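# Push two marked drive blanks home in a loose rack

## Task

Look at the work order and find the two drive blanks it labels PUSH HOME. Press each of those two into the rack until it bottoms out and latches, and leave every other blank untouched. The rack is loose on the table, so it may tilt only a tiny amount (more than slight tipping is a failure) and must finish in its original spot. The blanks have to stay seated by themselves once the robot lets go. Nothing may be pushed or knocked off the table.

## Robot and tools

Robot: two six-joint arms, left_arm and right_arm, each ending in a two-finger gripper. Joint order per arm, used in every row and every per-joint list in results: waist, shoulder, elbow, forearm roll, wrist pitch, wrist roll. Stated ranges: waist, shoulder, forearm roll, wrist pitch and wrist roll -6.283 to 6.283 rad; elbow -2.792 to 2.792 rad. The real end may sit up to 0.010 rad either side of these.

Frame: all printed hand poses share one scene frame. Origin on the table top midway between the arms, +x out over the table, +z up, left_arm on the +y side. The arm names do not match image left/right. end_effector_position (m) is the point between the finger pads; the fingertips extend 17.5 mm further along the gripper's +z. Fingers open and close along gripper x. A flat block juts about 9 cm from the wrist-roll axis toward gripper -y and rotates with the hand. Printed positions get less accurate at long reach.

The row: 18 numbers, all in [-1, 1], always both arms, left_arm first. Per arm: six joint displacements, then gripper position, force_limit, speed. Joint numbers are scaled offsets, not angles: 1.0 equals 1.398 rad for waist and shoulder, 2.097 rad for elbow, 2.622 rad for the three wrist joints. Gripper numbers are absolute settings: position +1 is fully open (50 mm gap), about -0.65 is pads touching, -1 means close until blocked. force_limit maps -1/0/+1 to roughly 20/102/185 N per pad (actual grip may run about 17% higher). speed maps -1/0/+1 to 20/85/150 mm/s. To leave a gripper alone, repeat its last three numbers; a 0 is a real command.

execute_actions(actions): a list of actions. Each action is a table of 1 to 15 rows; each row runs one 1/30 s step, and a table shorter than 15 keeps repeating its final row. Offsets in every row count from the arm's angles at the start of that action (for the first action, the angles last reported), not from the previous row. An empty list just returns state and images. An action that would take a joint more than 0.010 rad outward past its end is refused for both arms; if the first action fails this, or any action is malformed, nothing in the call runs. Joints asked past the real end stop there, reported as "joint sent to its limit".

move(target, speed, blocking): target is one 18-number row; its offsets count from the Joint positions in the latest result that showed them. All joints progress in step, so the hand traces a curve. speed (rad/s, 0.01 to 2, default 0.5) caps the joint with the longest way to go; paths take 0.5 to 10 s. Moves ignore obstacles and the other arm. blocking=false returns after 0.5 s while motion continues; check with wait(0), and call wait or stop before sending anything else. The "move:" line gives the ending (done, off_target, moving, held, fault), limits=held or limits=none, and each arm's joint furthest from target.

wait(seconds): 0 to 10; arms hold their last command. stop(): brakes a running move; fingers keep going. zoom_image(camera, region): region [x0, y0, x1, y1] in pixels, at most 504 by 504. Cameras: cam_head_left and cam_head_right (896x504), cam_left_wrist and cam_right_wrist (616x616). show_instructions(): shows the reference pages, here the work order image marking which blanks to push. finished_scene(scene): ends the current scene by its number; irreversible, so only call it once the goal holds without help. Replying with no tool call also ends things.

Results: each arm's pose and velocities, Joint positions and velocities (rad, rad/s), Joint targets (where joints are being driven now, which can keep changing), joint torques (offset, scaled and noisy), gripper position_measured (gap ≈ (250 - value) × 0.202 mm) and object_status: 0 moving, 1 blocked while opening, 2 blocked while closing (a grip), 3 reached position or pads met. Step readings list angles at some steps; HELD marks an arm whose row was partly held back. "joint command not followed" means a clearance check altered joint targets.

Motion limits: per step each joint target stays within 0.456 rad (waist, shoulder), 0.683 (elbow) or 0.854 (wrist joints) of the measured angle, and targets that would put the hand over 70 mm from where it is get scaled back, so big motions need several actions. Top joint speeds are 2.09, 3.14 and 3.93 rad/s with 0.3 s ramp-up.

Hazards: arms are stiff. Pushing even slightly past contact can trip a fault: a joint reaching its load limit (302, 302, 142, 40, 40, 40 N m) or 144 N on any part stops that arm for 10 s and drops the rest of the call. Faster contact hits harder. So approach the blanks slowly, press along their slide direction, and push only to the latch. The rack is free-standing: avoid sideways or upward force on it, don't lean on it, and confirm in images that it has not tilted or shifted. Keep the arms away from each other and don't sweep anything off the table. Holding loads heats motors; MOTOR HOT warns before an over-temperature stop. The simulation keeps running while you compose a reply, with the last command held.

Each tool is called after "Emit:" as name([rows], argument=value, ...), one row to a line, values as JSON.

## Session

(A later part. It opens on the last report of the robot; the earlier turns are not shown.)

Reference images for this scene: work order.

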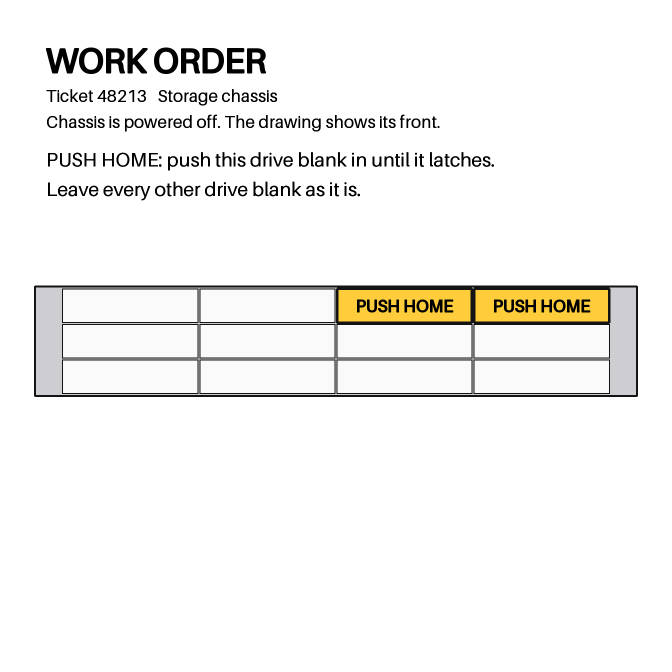

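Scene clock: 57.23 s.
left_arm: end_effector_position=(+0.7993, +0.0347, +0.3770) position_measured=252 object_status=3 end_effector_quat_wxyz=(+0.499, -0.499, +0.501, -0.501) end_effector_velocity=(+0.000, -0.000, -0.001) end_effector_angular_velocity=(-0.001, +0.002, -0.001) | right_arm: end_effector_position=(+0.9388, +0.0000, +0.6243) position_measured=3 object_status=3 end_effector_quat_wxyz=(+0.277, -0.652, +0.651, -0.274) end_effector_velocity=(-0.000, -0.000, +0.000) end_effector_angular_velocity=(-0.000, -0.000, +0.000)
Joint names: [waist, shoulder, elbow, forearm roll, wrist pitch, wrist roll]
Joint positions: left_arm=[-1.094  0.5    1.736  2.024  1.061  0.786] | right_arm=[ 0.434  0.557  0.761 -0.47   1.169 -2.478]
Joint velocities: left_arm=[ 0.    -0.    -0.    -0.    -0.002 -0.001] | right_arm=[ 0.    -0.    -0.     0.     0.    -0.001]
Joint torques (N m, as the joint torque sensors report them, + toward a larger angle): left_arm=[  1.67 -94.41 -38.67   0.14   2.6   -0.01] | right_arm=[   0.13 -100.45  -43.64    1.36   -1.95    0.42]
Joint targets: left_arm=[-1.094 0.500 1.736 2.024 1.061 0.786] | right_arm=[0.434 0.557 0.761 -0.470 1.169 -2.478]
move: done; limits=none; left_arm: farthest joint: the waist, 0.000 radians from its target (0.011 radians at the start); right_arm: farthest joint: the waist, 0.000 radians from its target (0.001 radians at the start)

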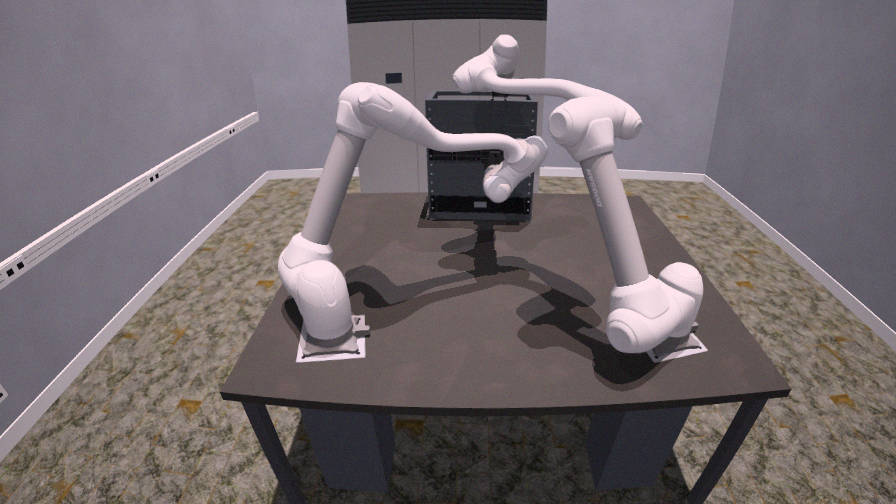

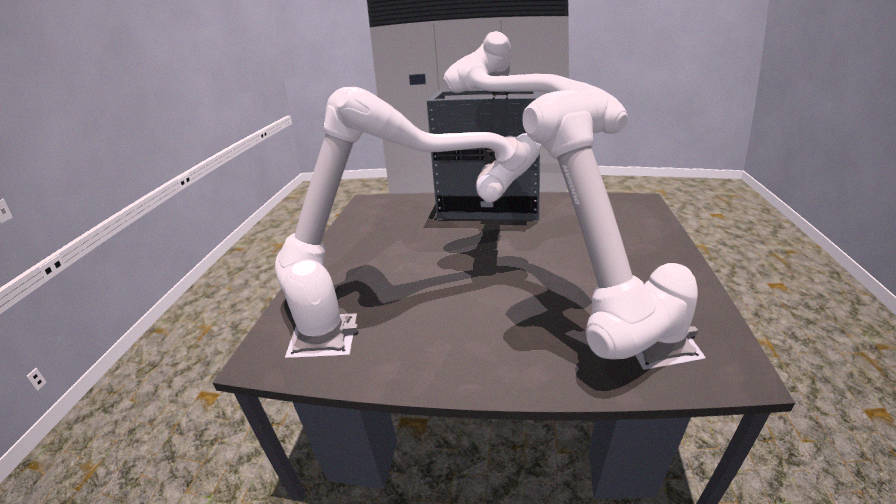

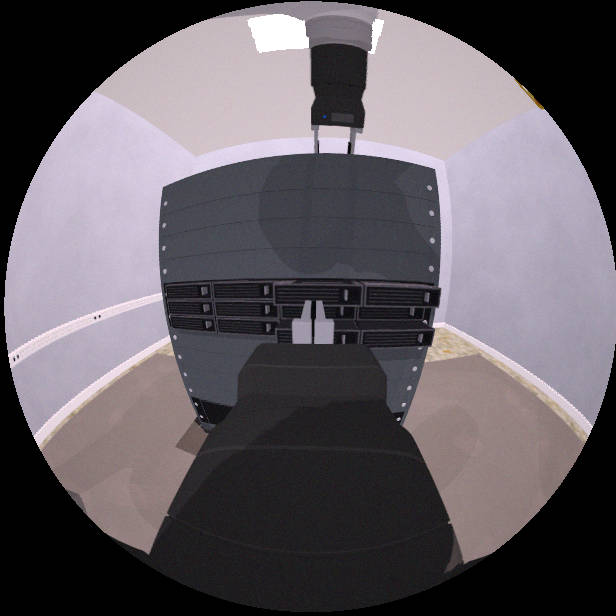

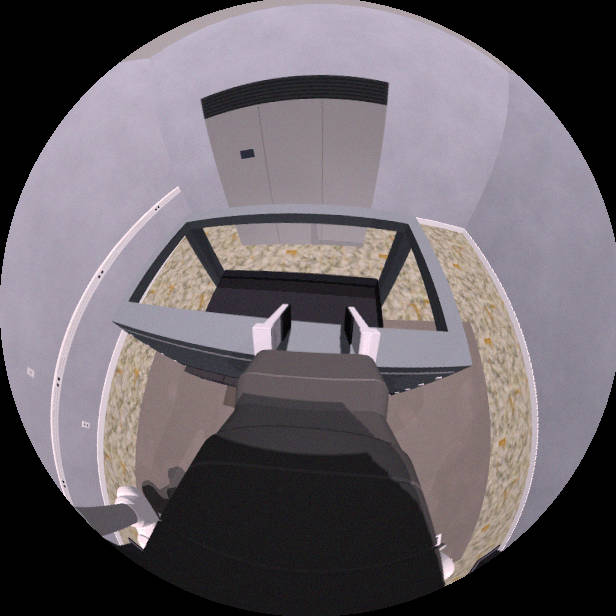

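Emit:
move(target=[0.0193,0.0143,-0.0155,0.0058,-0.0095,0.001,-1,-0.5,0.5,0.0014,-0.0044,0.0072,-0.0011,-0.0027,0.0022,1,0,0], speed=0.02)

Scene clock: 61.57 s.
left_arm: end_effector_position=(+0.8238, +0.0363, +0.3764) position_measured=252 object_status=3 end_effector_quat_wxyz=(+0.499, -0.499, +0.501, -0.501) end_effector_velocity=(-0.000, +0.001, -0.001) end_effector_angular_velocity=(+0.001, -0.000, +0.001) | right_arm: end_effector_position=(+0.9361, +0.0002, +0.6215) position_measured=3 object_status=3 end_effector_quat_wxyz=(+0.277, -0.652, +0.651, -0.274) end_effector_velocity=(-0.000, +0.000, +0.000) end_effector_angular_velocity=(+0.001, +0.000, -0.001)
Joint names: [waist, shoulder, elbow, forearm roll, wrist pitch, wrist roll]
Joint positions: left_arm=[-1.067  0.52   1.703  2.04   1.036  0.788] | right_arm=[ 0.436  0.551  0.776 -0.473  1.162 -2.472]
Joint velocities: left_arm=[0.    0.    0.001 0.    0.002 0.   ] | right_arm=[-0.     0.    -0.001  0.     0.001  0.001]
Joint torques (N m, as the joint torque sensors report them, + toward a larger angle): left_arm=[  1.55 -94.93 -39.38   0.23   2.28  -0.12] | right_arm=[ -0.4  -99.33 -44.11   1.5   -1.93   0.28]
Joint targets: left_arm=[-1.067 0.520 1.703 2.040 1.036 0.788] | right_arm=[0.436 0.551 0.776 -0.473 1.162 -2.472]
move: done; limits=none; left_arm: farthest joint: the waist, 0.000 radians from its target (0.027 radians at the start); right_arm: farthest joint: the waist, 0.000 radians from its target (0.002 radians at the start)

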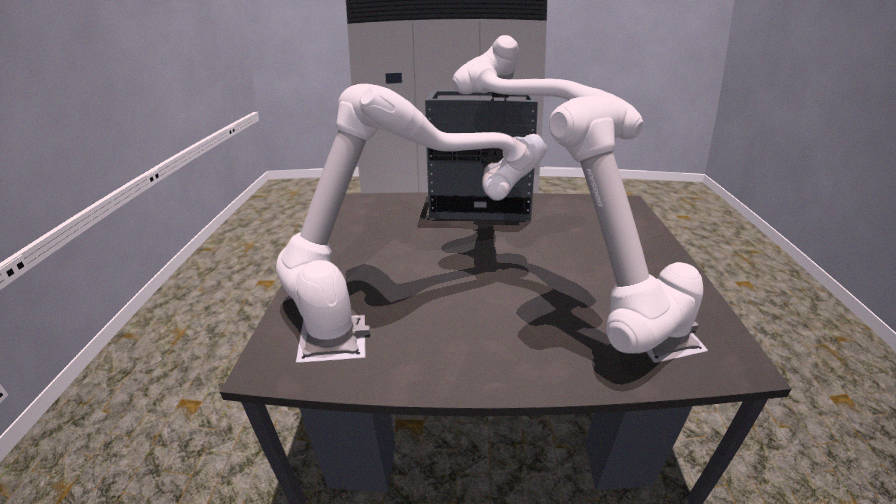

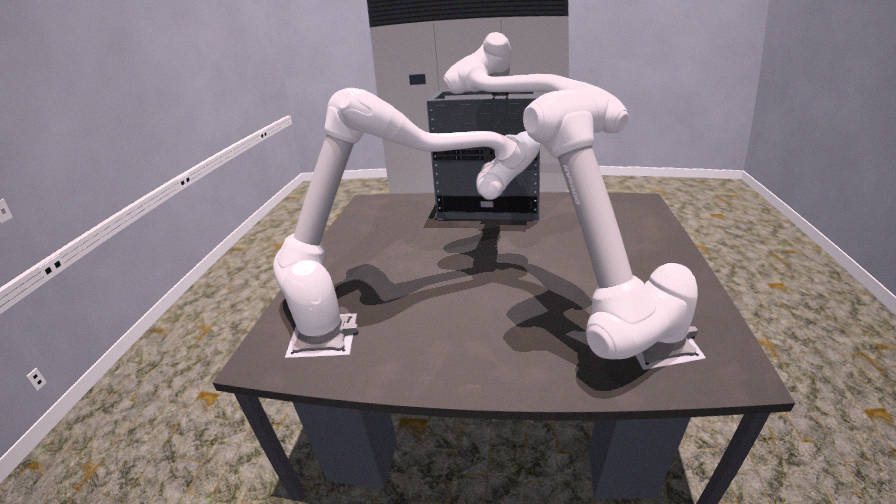

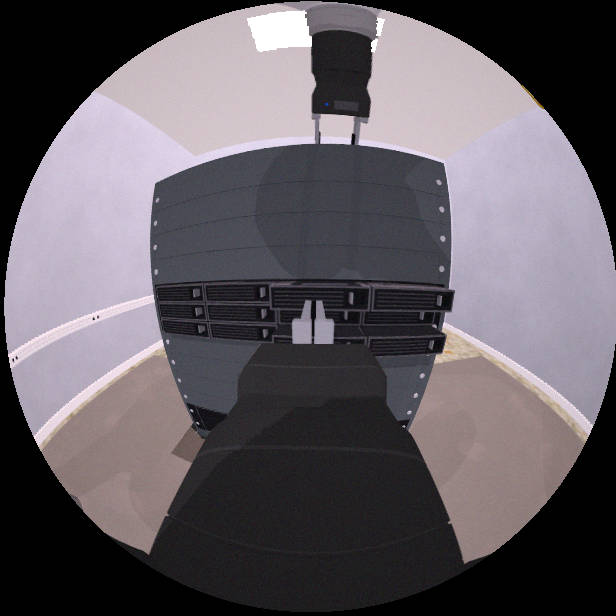

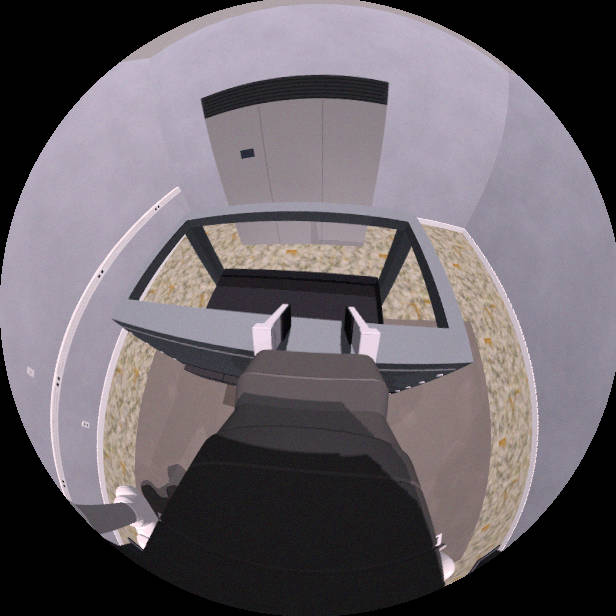

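Emit:
move(target=[0,0,0,0,0,0,-1,-0.5,0.5,-0.0097,0.0258,-0.0274,0.0046,0.005,-0.0088,1,0,0], speed=0.06)

Emit:
zoom_image(camera="cam_right_wrist", region=[200,260,440,400])

Scene clock: 68.00 s.
left_arm: end_effector_position=(+0.8238, +0.0363, +0.3764) position_measured=252 object_status=3 end_effector_quat_wxyz=(+0.499, -0.499, +0.501, -0.501) end_effector_velocity=(+0.000, +0.000, +0.000) end_effector_angular_velocity=(-0.001, -0.000, +0.001) | right_arm: end_effector_position=(+0.9563, -0.0000, +0.6211) position_measured=3 object_status=3 end_effector_quat_wxyz=(+0.277, -0.652, +0.651, -0.274) end_effector_velocity=(-0.000, +0.000, -0.000) end_effector_angular_velocity=(+0.001, +0.001, +0.000)
Joint names: [waist, shoulder, elbow, forearm roll, wrist pitch, wrist roll]
Joint positions: left_arm=[-1.067  0.52   1.703  2.04   1.036  0.788] | right_arm=[ 0.422  0.587  0.719 -0.461  1.175 -2.495]
Joint velocities: left_arm=[ 0.    -0.    -0.    -0.001  0.001  0.   ] | right_arm=[ 0.    -0.     0.     0.001  0.     0.   ]
Joint torques (N m, as the joint torque sensors report them, + toward a larger angle): left_arm=[  1.38 -95.56 -39.44   0.07   2.27   0.17] | right_arm=[   0.16 -102.4   -42.91    1.38   -2.01    0.41]
Joint targets: left_arm=[-1.067 0.520 1.703 2.040 1.036 0.788] | right_arm=[0.422 0.587 0.719 -0.461 1.175 -2.495]
move: done; limits=none; left_arm: farthest joint: the waist, 0.000 radians from its target (0.000 radians at the start); right_arm: farthest joint: the waist, 0.000 radians from its target (0.013 radians at the start)

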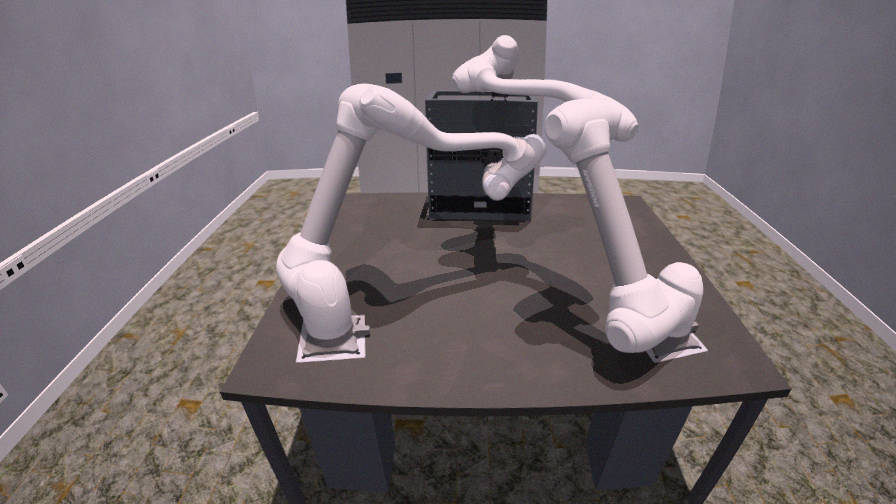

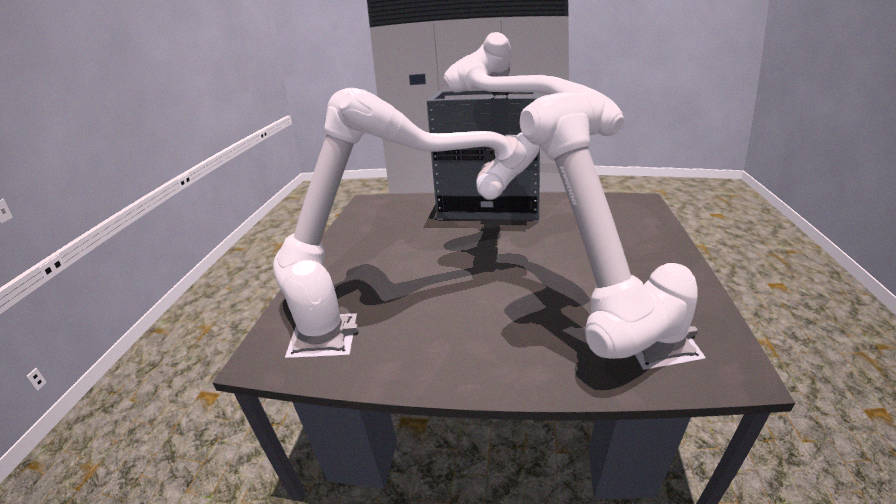

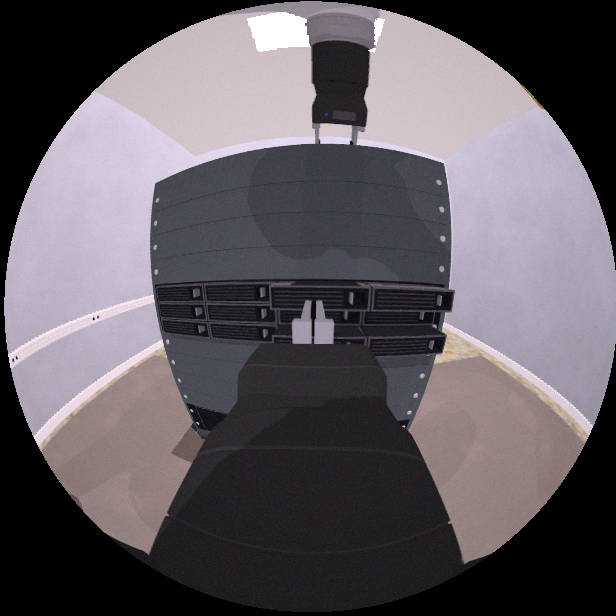

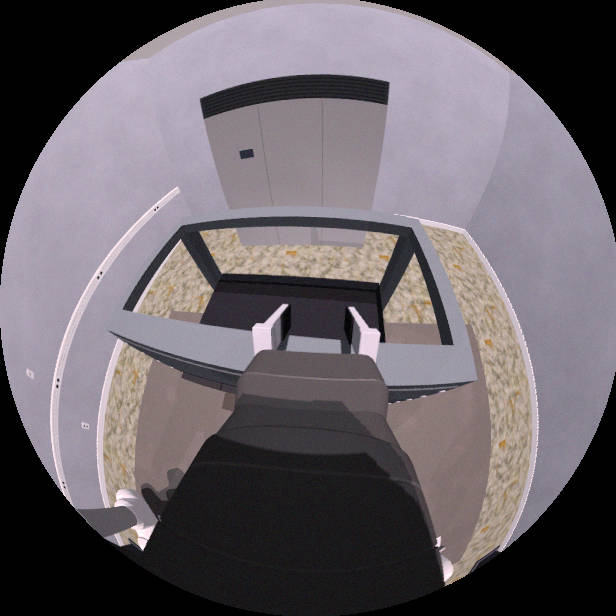

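Region (200, 260, 440, 400) of cam_right_wrist's 616x616 image, scaled by 2.100, with more detail than that image has; it fills the top 294 rows of this view, and the rest is white.

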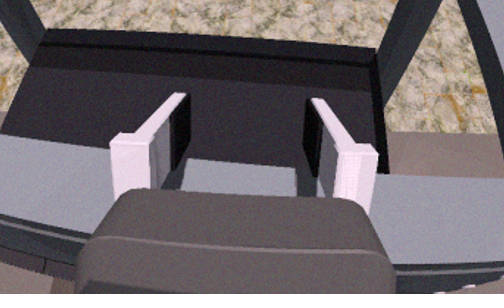

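Emit:
move(target=[0,0,0,0,0,0,-1,-0.5,0.5,0.0011,-0.0035,0.0056,-0.0008,-0.002,0.0017,1,0,0], speed=0.02)

Emit:
move(target=[0,0,0,0,0,0,-1,-0.5,0.5,0.0011,-0.0035,0.0056,-0.0008,-0.002,0.0017,1,0,0], speed=0.015)

Scene clock: 73.10 s.
left_arm: end_effector_position=(+0.8238, +0.0363, +0.3764) position_measured=252 object_status=3 end_effector_quat_wxyz=(+0.499, -0.499, +0.501, -0.501) end_effector_velocity=(+0.000, -0.001, -0.001) end_effector_angular_velocity=(-0.000, +0.001, -0.001) | right_arm: end_effector_position=(+0.9542, +0.0002, +0.6190) position_measured=3 object_status=3 end_effector_quat_wxyz=(+0.277, -0.652, +0.651, -0.274) end_effector_velocity=(+0.000, +0.000, +0.002) end_effector_angular_velocity=(+0.001, -0.003, +0.000)
Joint names: [waist, shoulder, elbow, forearm roll, wrist pitch, wrist roll]
Joint positions: left_arm=[-1.067  0.52   1.703  2.04   1.036  0.788] | right_arm=[ 0.424  0.582  0.731 -0.463  1.17  -2.49 ]
Joint velocities: left_arm=[-0.     0.001 -0.     0.    -0.002 -0.001] | right_arm=[ 0.    -0.    -0.002 -0.001 -0.001  0.   ]
Joint torques (N m, as the joint torque sensors report them, + toward a larger angle): left_arm=[  1.44 -94.26 -39.32  -0.05   2.51  -0.04] | right_arm=[  -1.29 -103.96  -43.13    1.44   -2.12    0.2 ]
Joint targets: left_arm=[-1.067 0.520 1.703 2.040 1.036 0.788] | right_arm=[0.424 0.582 0.731 -0.463 1.170 -2.490]
move: done; limits=none; left_arm: farthest joint: the waist, 0.000 radians from its target (0.000 radians at the start); right_arm: farthest joint: the waist, 0.000 radians from its target (0.001 radians at the start)

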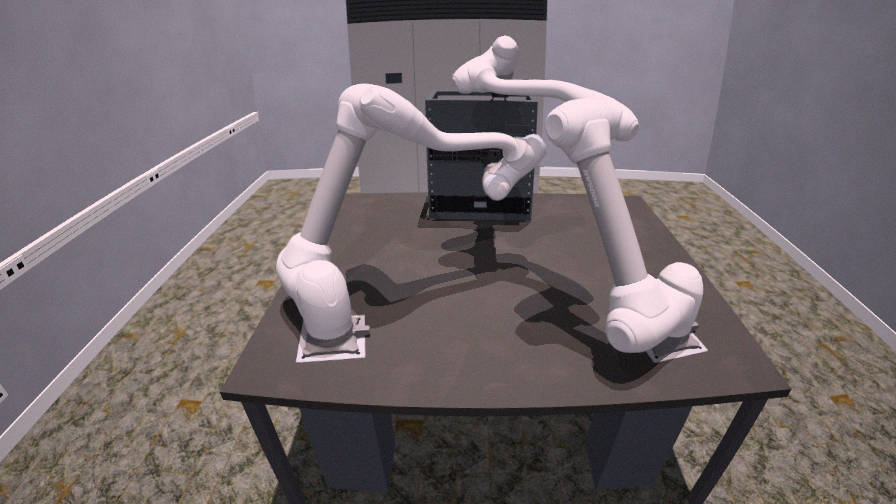

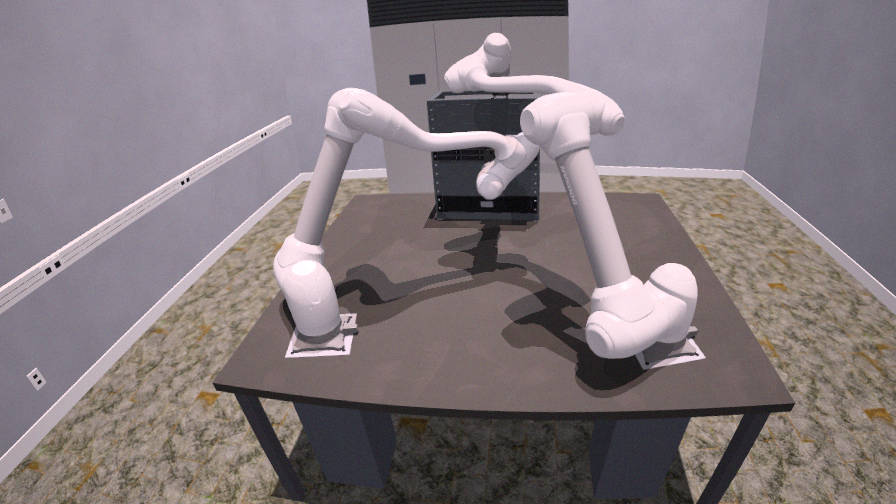

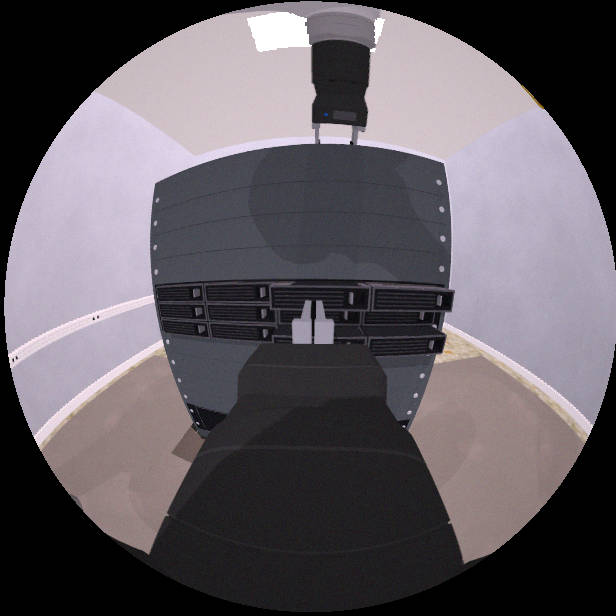

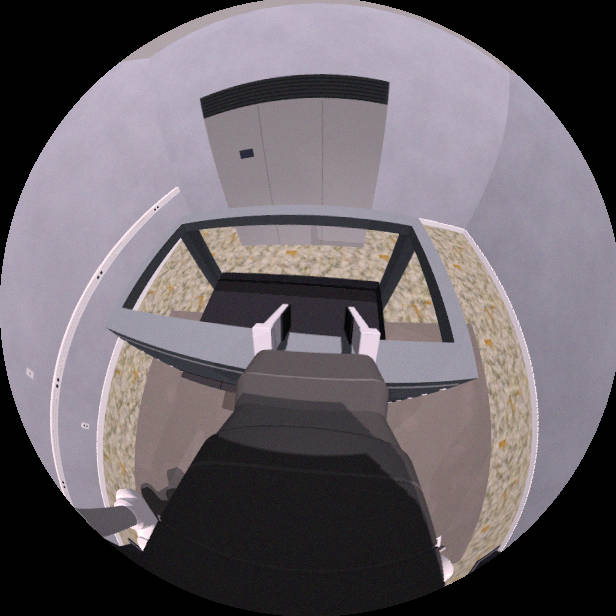

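Scene clock: 74.10 s.
left_arm: end_effector_position=(+0.8238, +0.0363, +0.3764) position_measured=252 object_status=3 end_effector_quat_wxyz=(+0.499, -0.499, +0.501, -0.501) end_effector_velocity=(-0.000, -0.000, +0.001) end_effector_angular_velocity=(+0.002, -0.001, +0.000) | right_arm: end_effector_position=(+0.9520, +0.0003, +0.6169) position_measured=3 object_status=3 end_effector_quat_wxyz=(+0.277, -0.652, +0.651, -0.274) end_effector_velocity=(+0.000, -0.000, +0.001) end_effector_angular_velocity=(+0.000, -0.001, +0.000)
Joint names: [waist, shoulder, elbow, forearm roll, wrist pitch, wrist roll]
Joint positions: left_arm=[-1.067  0.52   1.703  2.04   1.036  0.788] | right_arm=[ 0.425  0.577  0.742 -0.465  1.165 -2.486]
Joint velocities: left_arm=[-0.    -0.    -0.    -0.     0.001  0.003] | right_arm=[ 0.    -0.    -0.    -0.001 -0.001 -0.   ]
Joint torques (N m, as the joint torque sensors report them, + toward a larger angle): left_arm=[  0.59 -95.42 -39.6    0.09   2.33  -0.08] | right_arm=[   0.82 -102.41  -43.88    1.64   -2.09    0.57]
Joint targets: left_arm=[-1.067 0.520 1.703 2.040 1.036 0.788] | right_arm=[0.425 0.577 0.742 -0.465 1.165 -2.486]
move: done; limits=none; left_arm: farthest joint: the waist, 0.000 radians from its target (0.000 radians at the start); right_arm: farthest joint: the waist, 0.000 radians from its target (0.002 radians at the start)

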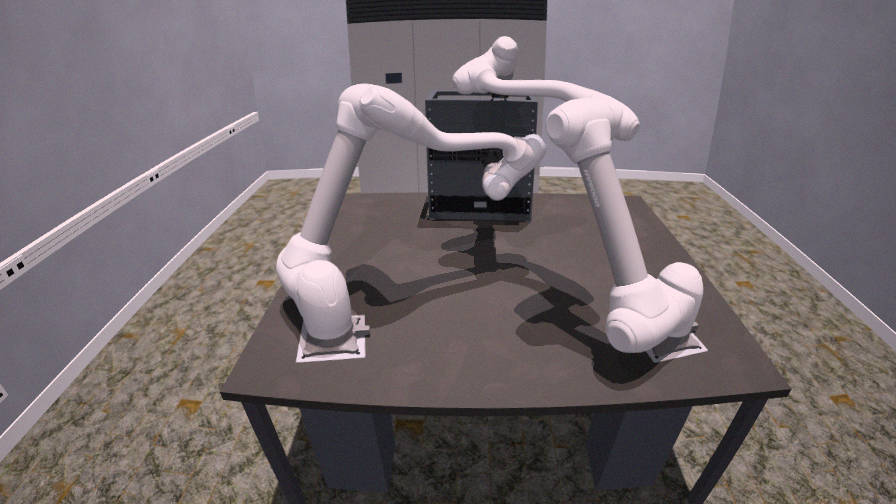

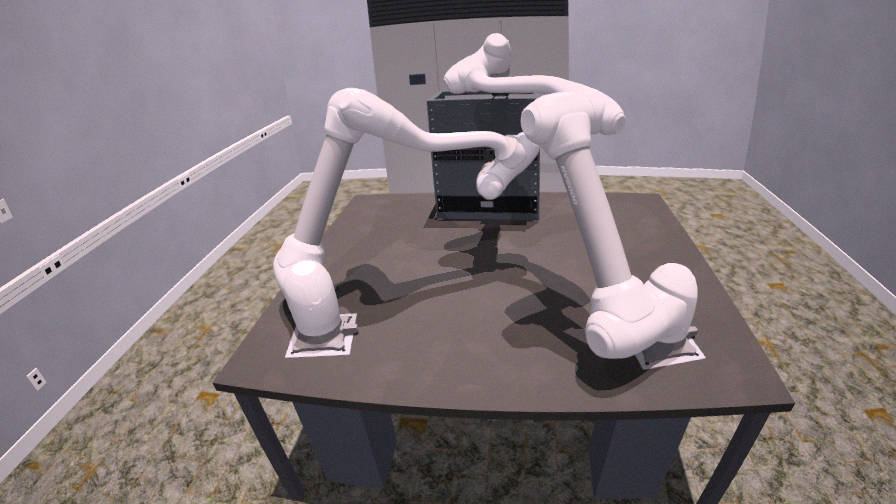

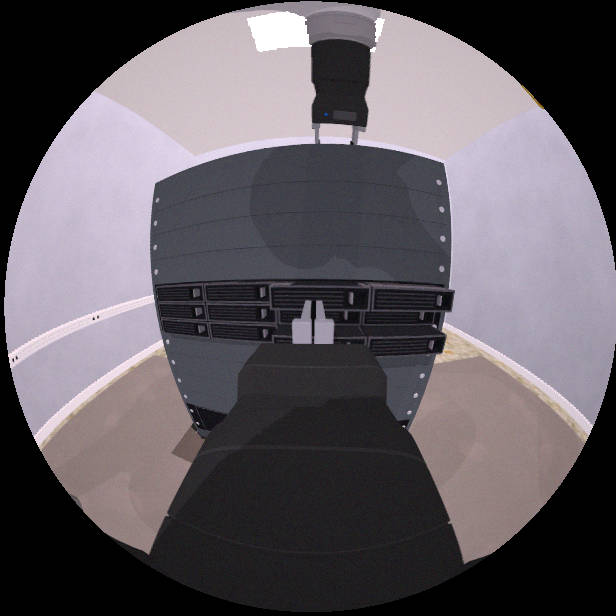

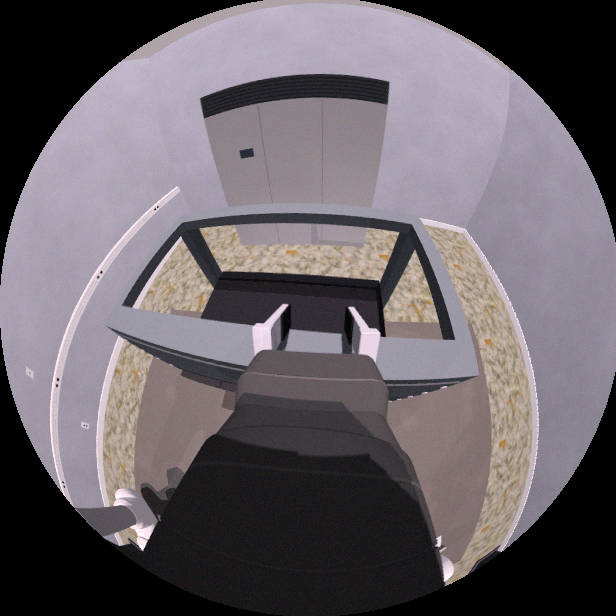

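Emit:
move(target=[0,0,0,0,0,0,-1,-0.5,0.5,0,-0.0016,0.0052,-0.0006,-0.003,0.0016,1,0,0], speed=0.015)

Emit:
move(target=[0,0,0,0,0,0,-1,-0.5,0.5,0,-0.0016,0.0052,-0.0006,-0.003,0.0016,1,0,0], speed=0.015)

Scene clock: 77.10 s.
left_arm: end_effector_position=(+0.8238, +0.0363, +0.3764) position_measured=252 object_status=3 end_effector_quat_wxyz=(+0.499, -0.499, +0.501, -0.501) end_effector_velocity=(-0.000, -0.000, -0.000) end_effector_angular_velocity=(-0.000, +0.000, -0.000) | right_arm: end_effector_position=(+0.9520, +0.0003, +0.6133) position_measured=3 object_status=3 end_effector_quat_wxyz=(+0.277, -0.652, +0.651, -0.274) end_effector_velocity=(+0.000, +0.000, +0.001) end_effector_angular_velocity=(+0.002, -0.002, +0.001)
Joint names: [waist, shoulder, elbow, forearm roll, wrist pitch, wrist roll]
Joint positions: left_arm=[-1.067  0.52   1.703  2.04   1.036  0.788] | right_arm=[ 0.425  0.575  0.753 -0.467  1.157 -2.482]
Joint velocities: left_arm=[-0.     0.     0.     0.     0.    -0.001] | right_arm=[ 0.     0.    -0.001  0.    -0.001  0.   ]
Joint torques (N m, as the joint torque sensors report them, + toward a larger angle): left_arm=[  0.92 -96.37 -39.57  -0.17   2.52  -0.01] | right_arm=[ 16.31 -47.26   0.71  10.49  13.43  -1.67]
Joint targets: left_arm=[-1.067 0.520 1.703 2.040 1.036 0.788] | right_arm=[0.425 0.575 0.753 -0.467 1.157 -2.482]
move: done; limits=none; left_arm: farthest joint: the waist, 0.000 radians from its target (0.000 radians at the start); right_arm: farthest joint: the waist, 0.000 radians from its target (0.000 radians at the start)

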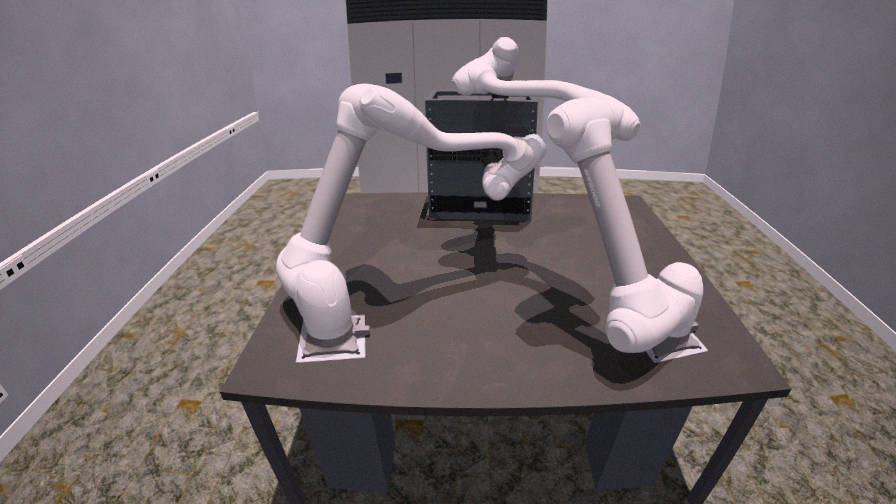

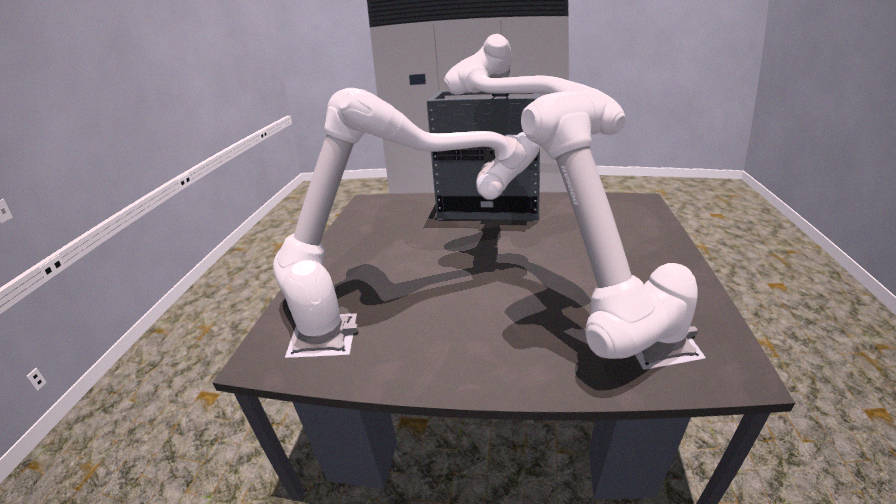

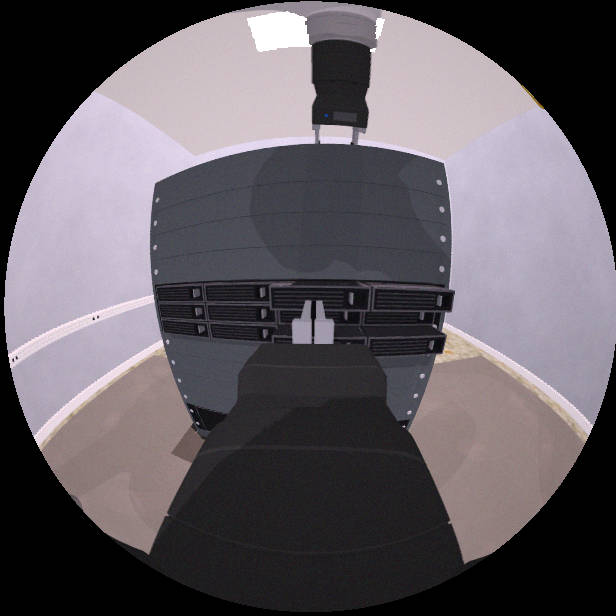

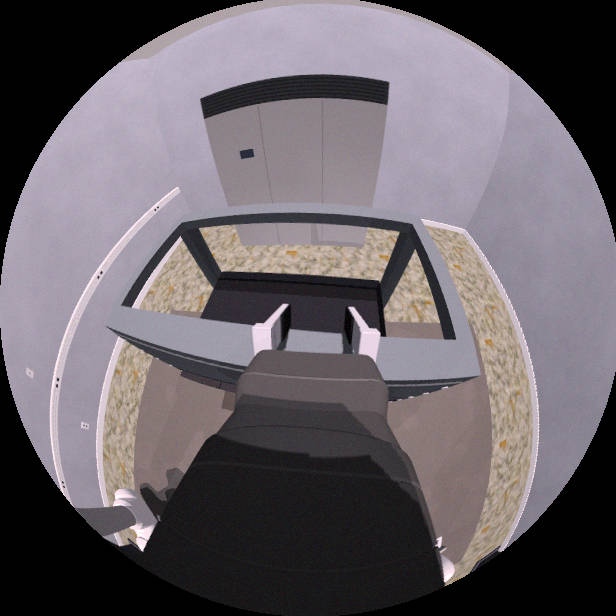

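Scene clock: 88.03 s.
left_arm: end_effector_position=(+0.8238, +0.0363, +0.3764) position_measured=252 object_status=3 end_effector_quat_wxyz=(+0.499, -0.499, +0.501, -0.501) end_effector_velocity=(-0.000, +0.000, -0.000) end_effector_angular_velocity=(+0.002, -0.000, +0.000) | right_arm: end_effector_position=(+0.9531, +0.0002, +0.6138) position_measured=3 object_status=3 end_effector_quat_wxyz=(+0.281, -0.651, +0.649, -0.276) end_effector_velocity=(+0.000, +0.001, +0.001) end_effector_angular_velocity=(+0.002, -0.002, +0.001)
Joint names: [waist, shoulder, elbow, forearm roll, wrist pitch, wrist roll]
Joint positions: left_arm=[-1.067  0.52   1.703  2.04   1.036  0.788] | right_arm=[ 0.425  0.572  0.762 -0.472  1.143 -2.478]
Joint velocities: left_arm=[-0.    -0.     0.001  0.     0.001  0.001] | right_arm=[ 0.    -0.    -0.     0.001 -0.002 -0.   ]
Joint torques (N m, as the joint torque sensors report them, + toward a larger angle): left_arm=[  0.53 -95.31 -39.51   0.26   2.56   0.2 ] | right_arm=[ 16.84 -91.87 -31.69   6.51   2.95  -0.72]
Joint targets: left_arm=[-1.067 0.520 1.703 2.040 1.036 0.788] | right_arm=[0.425 0.572 0.762 -0.472 1.144 -2.478]
FORCE FAULT: contact force on the right arm reached its limit, and that arm stopped for 10 seconds. The contact can be on any part of that arm, not only on its tool. That time counts as 19 of the actions that you can send in this scene. That arm's remaining commands of this call were not run. That arm holds still and accepts commands again. Move the arm away from the contact; if what it grips holds it there, let go first. Pushing or pulling that hard again can fault the arm again.
move: fault (right_arm); limits=none; left_arm: farthest joint: the waist, 0.000 radians from its target (0.000 radians at the start); right_arm: farthest joint: the wrist pitch, 0.006 radians from its target (0.008 radians at the start)

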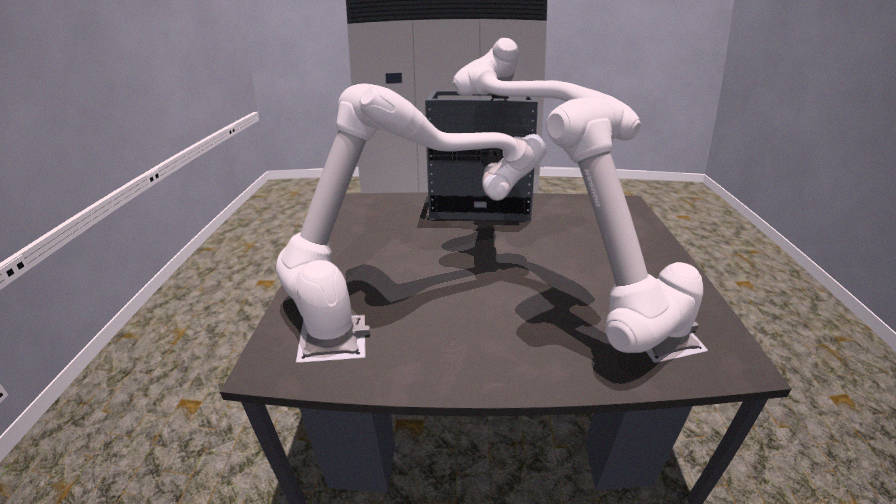

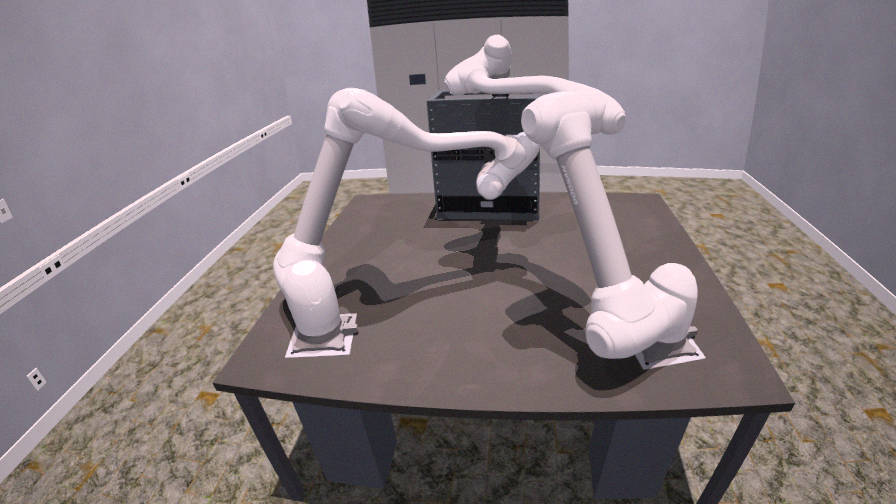

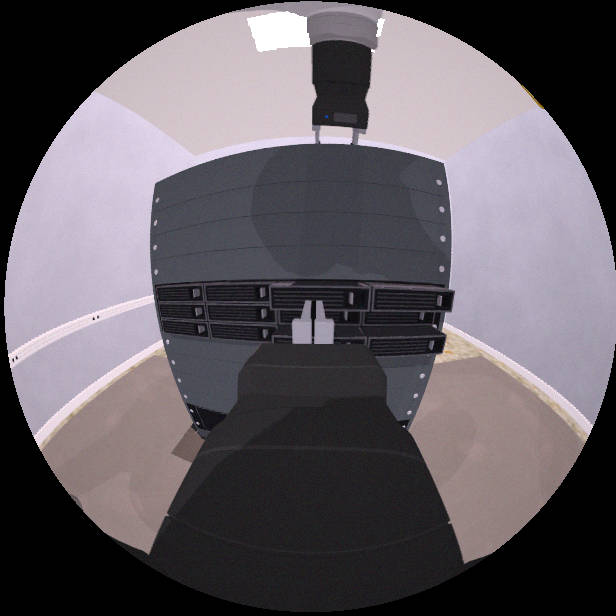

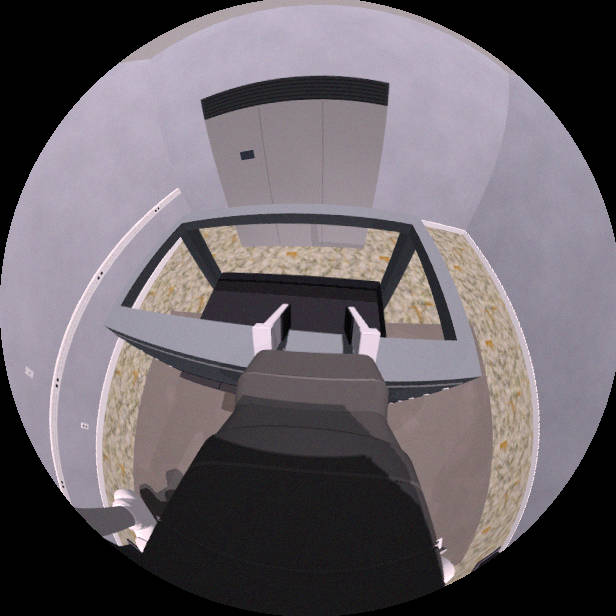

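Emit:
move(target=[0.0092,0.0068,-0.0074,0.0028,-0.0046,0.0005,-1,-0.5,0.5,0,0,0,0,0,0,1,0,0], speed=0.03)

Emit:
zoom_image(camera="cam_left_wrist", region=[140,200,480,400])

Scene clock: 90.53 s.
left_arm: end_effector_position=(+0.8356, +0.0374, +0.3761) position_measured=252 object_status=3 end_effector_quat_wxyz=(+0.499, -0.499, +0.501, -0.501) end_effector_velocity=(+0.000, -0.000, -0.000) end_effector_angular_velocity=(-0.001, +0.001, +0.000) | right_arm: end_effector_position=(+0.9531, +0.0002, +0.6138) position_measured=3 object_status=3 end_effector_quat_wxyz=(+0.281, -0.651, +0.649, -0.276) end_effector_velocity=(+0.000, +0.000, +0.000) end_effector_angular_velocity=(+0.000, -0.002, +0.000)
Joint names: [waist, shoulder, elbow, forearm roll, wrist pitch, wrist roll]
Joint positions: left_arm=[-1.055  0.529  1.688  2.047  1.024  0.79 ] | right_arm=[ 0.425  0.572  0.762 -0.472  1.143 -2.478]
Joint velocities: left_arm=[ 0.     0.    -0.    -0.    -0.    -0.001] | right_arm=[-0.    -0.     0.    -0.001 -0.002  0.   ]
Joint torques (N m, as the joint torque sensors report them, + toward a larger angle): left_arm=[  1.95 -97.38 -40.3    0.15   2.34   0.11] | right_arm=[ 16.57 -93.85 -32.3    6.21   3.08  -0.67]
Joint targets: left_arm=[-1.055 0.529 1.688 2.047 1.024 0.790] | right_arm=[0.425 0.572 0.762 -0.472 1.143 -2.478]
move: done; limits=none; left_arm: farthest joint: the waist, 0.000 radians from its target (0.013 radians at the start); right_arm: farthest joint: the waist, 0.000 radians from its target (0.000 radians at the start)

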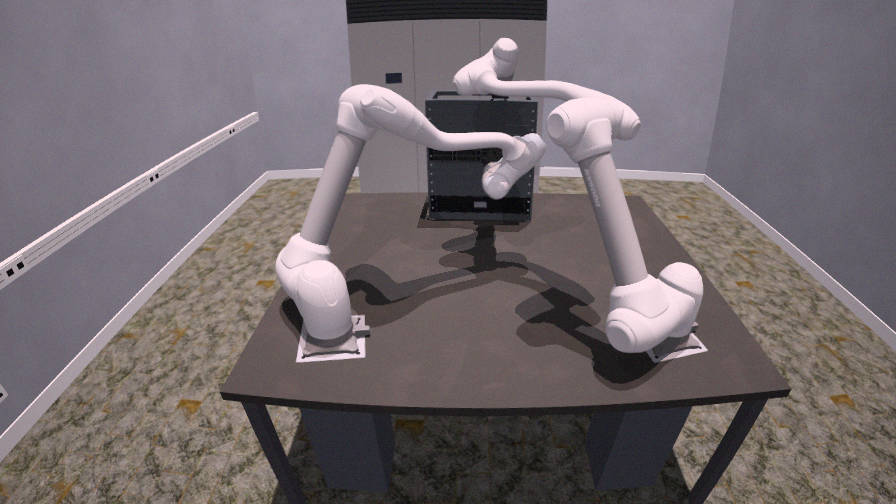

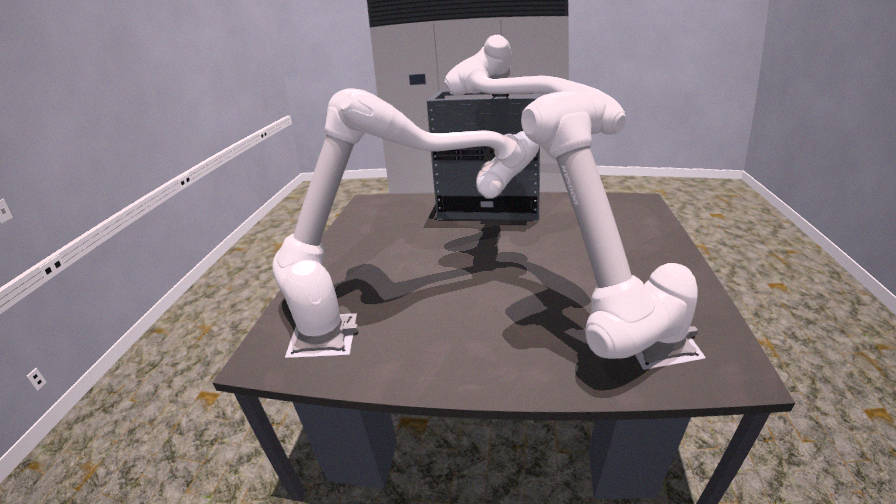

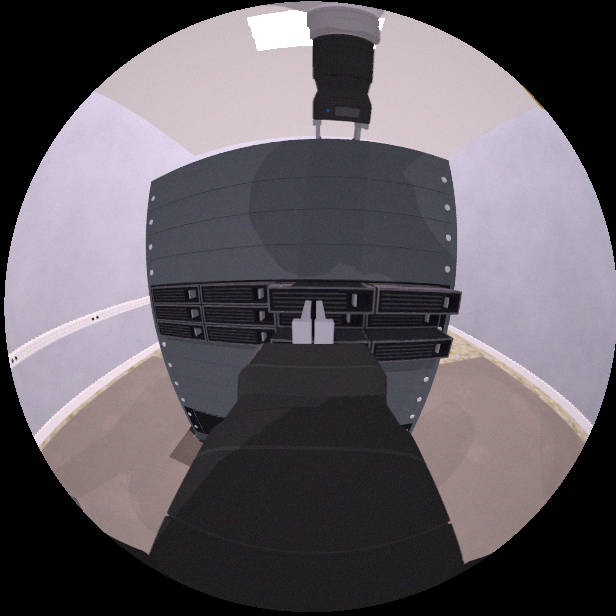

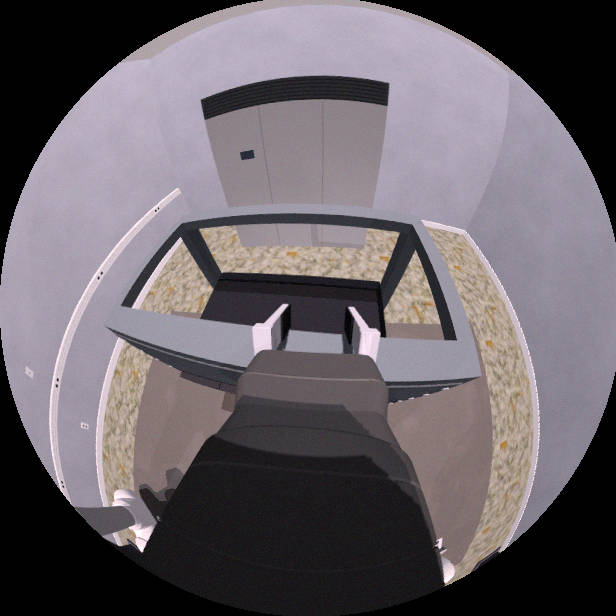

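Region (140, 200, 480, 400) of cam_left_wrist's 616x616 image, scaled by 1.482, with more detail than that image has; it fills the top 296 rows of this view, and the rest is white.

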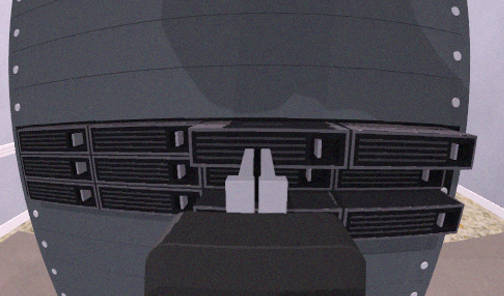

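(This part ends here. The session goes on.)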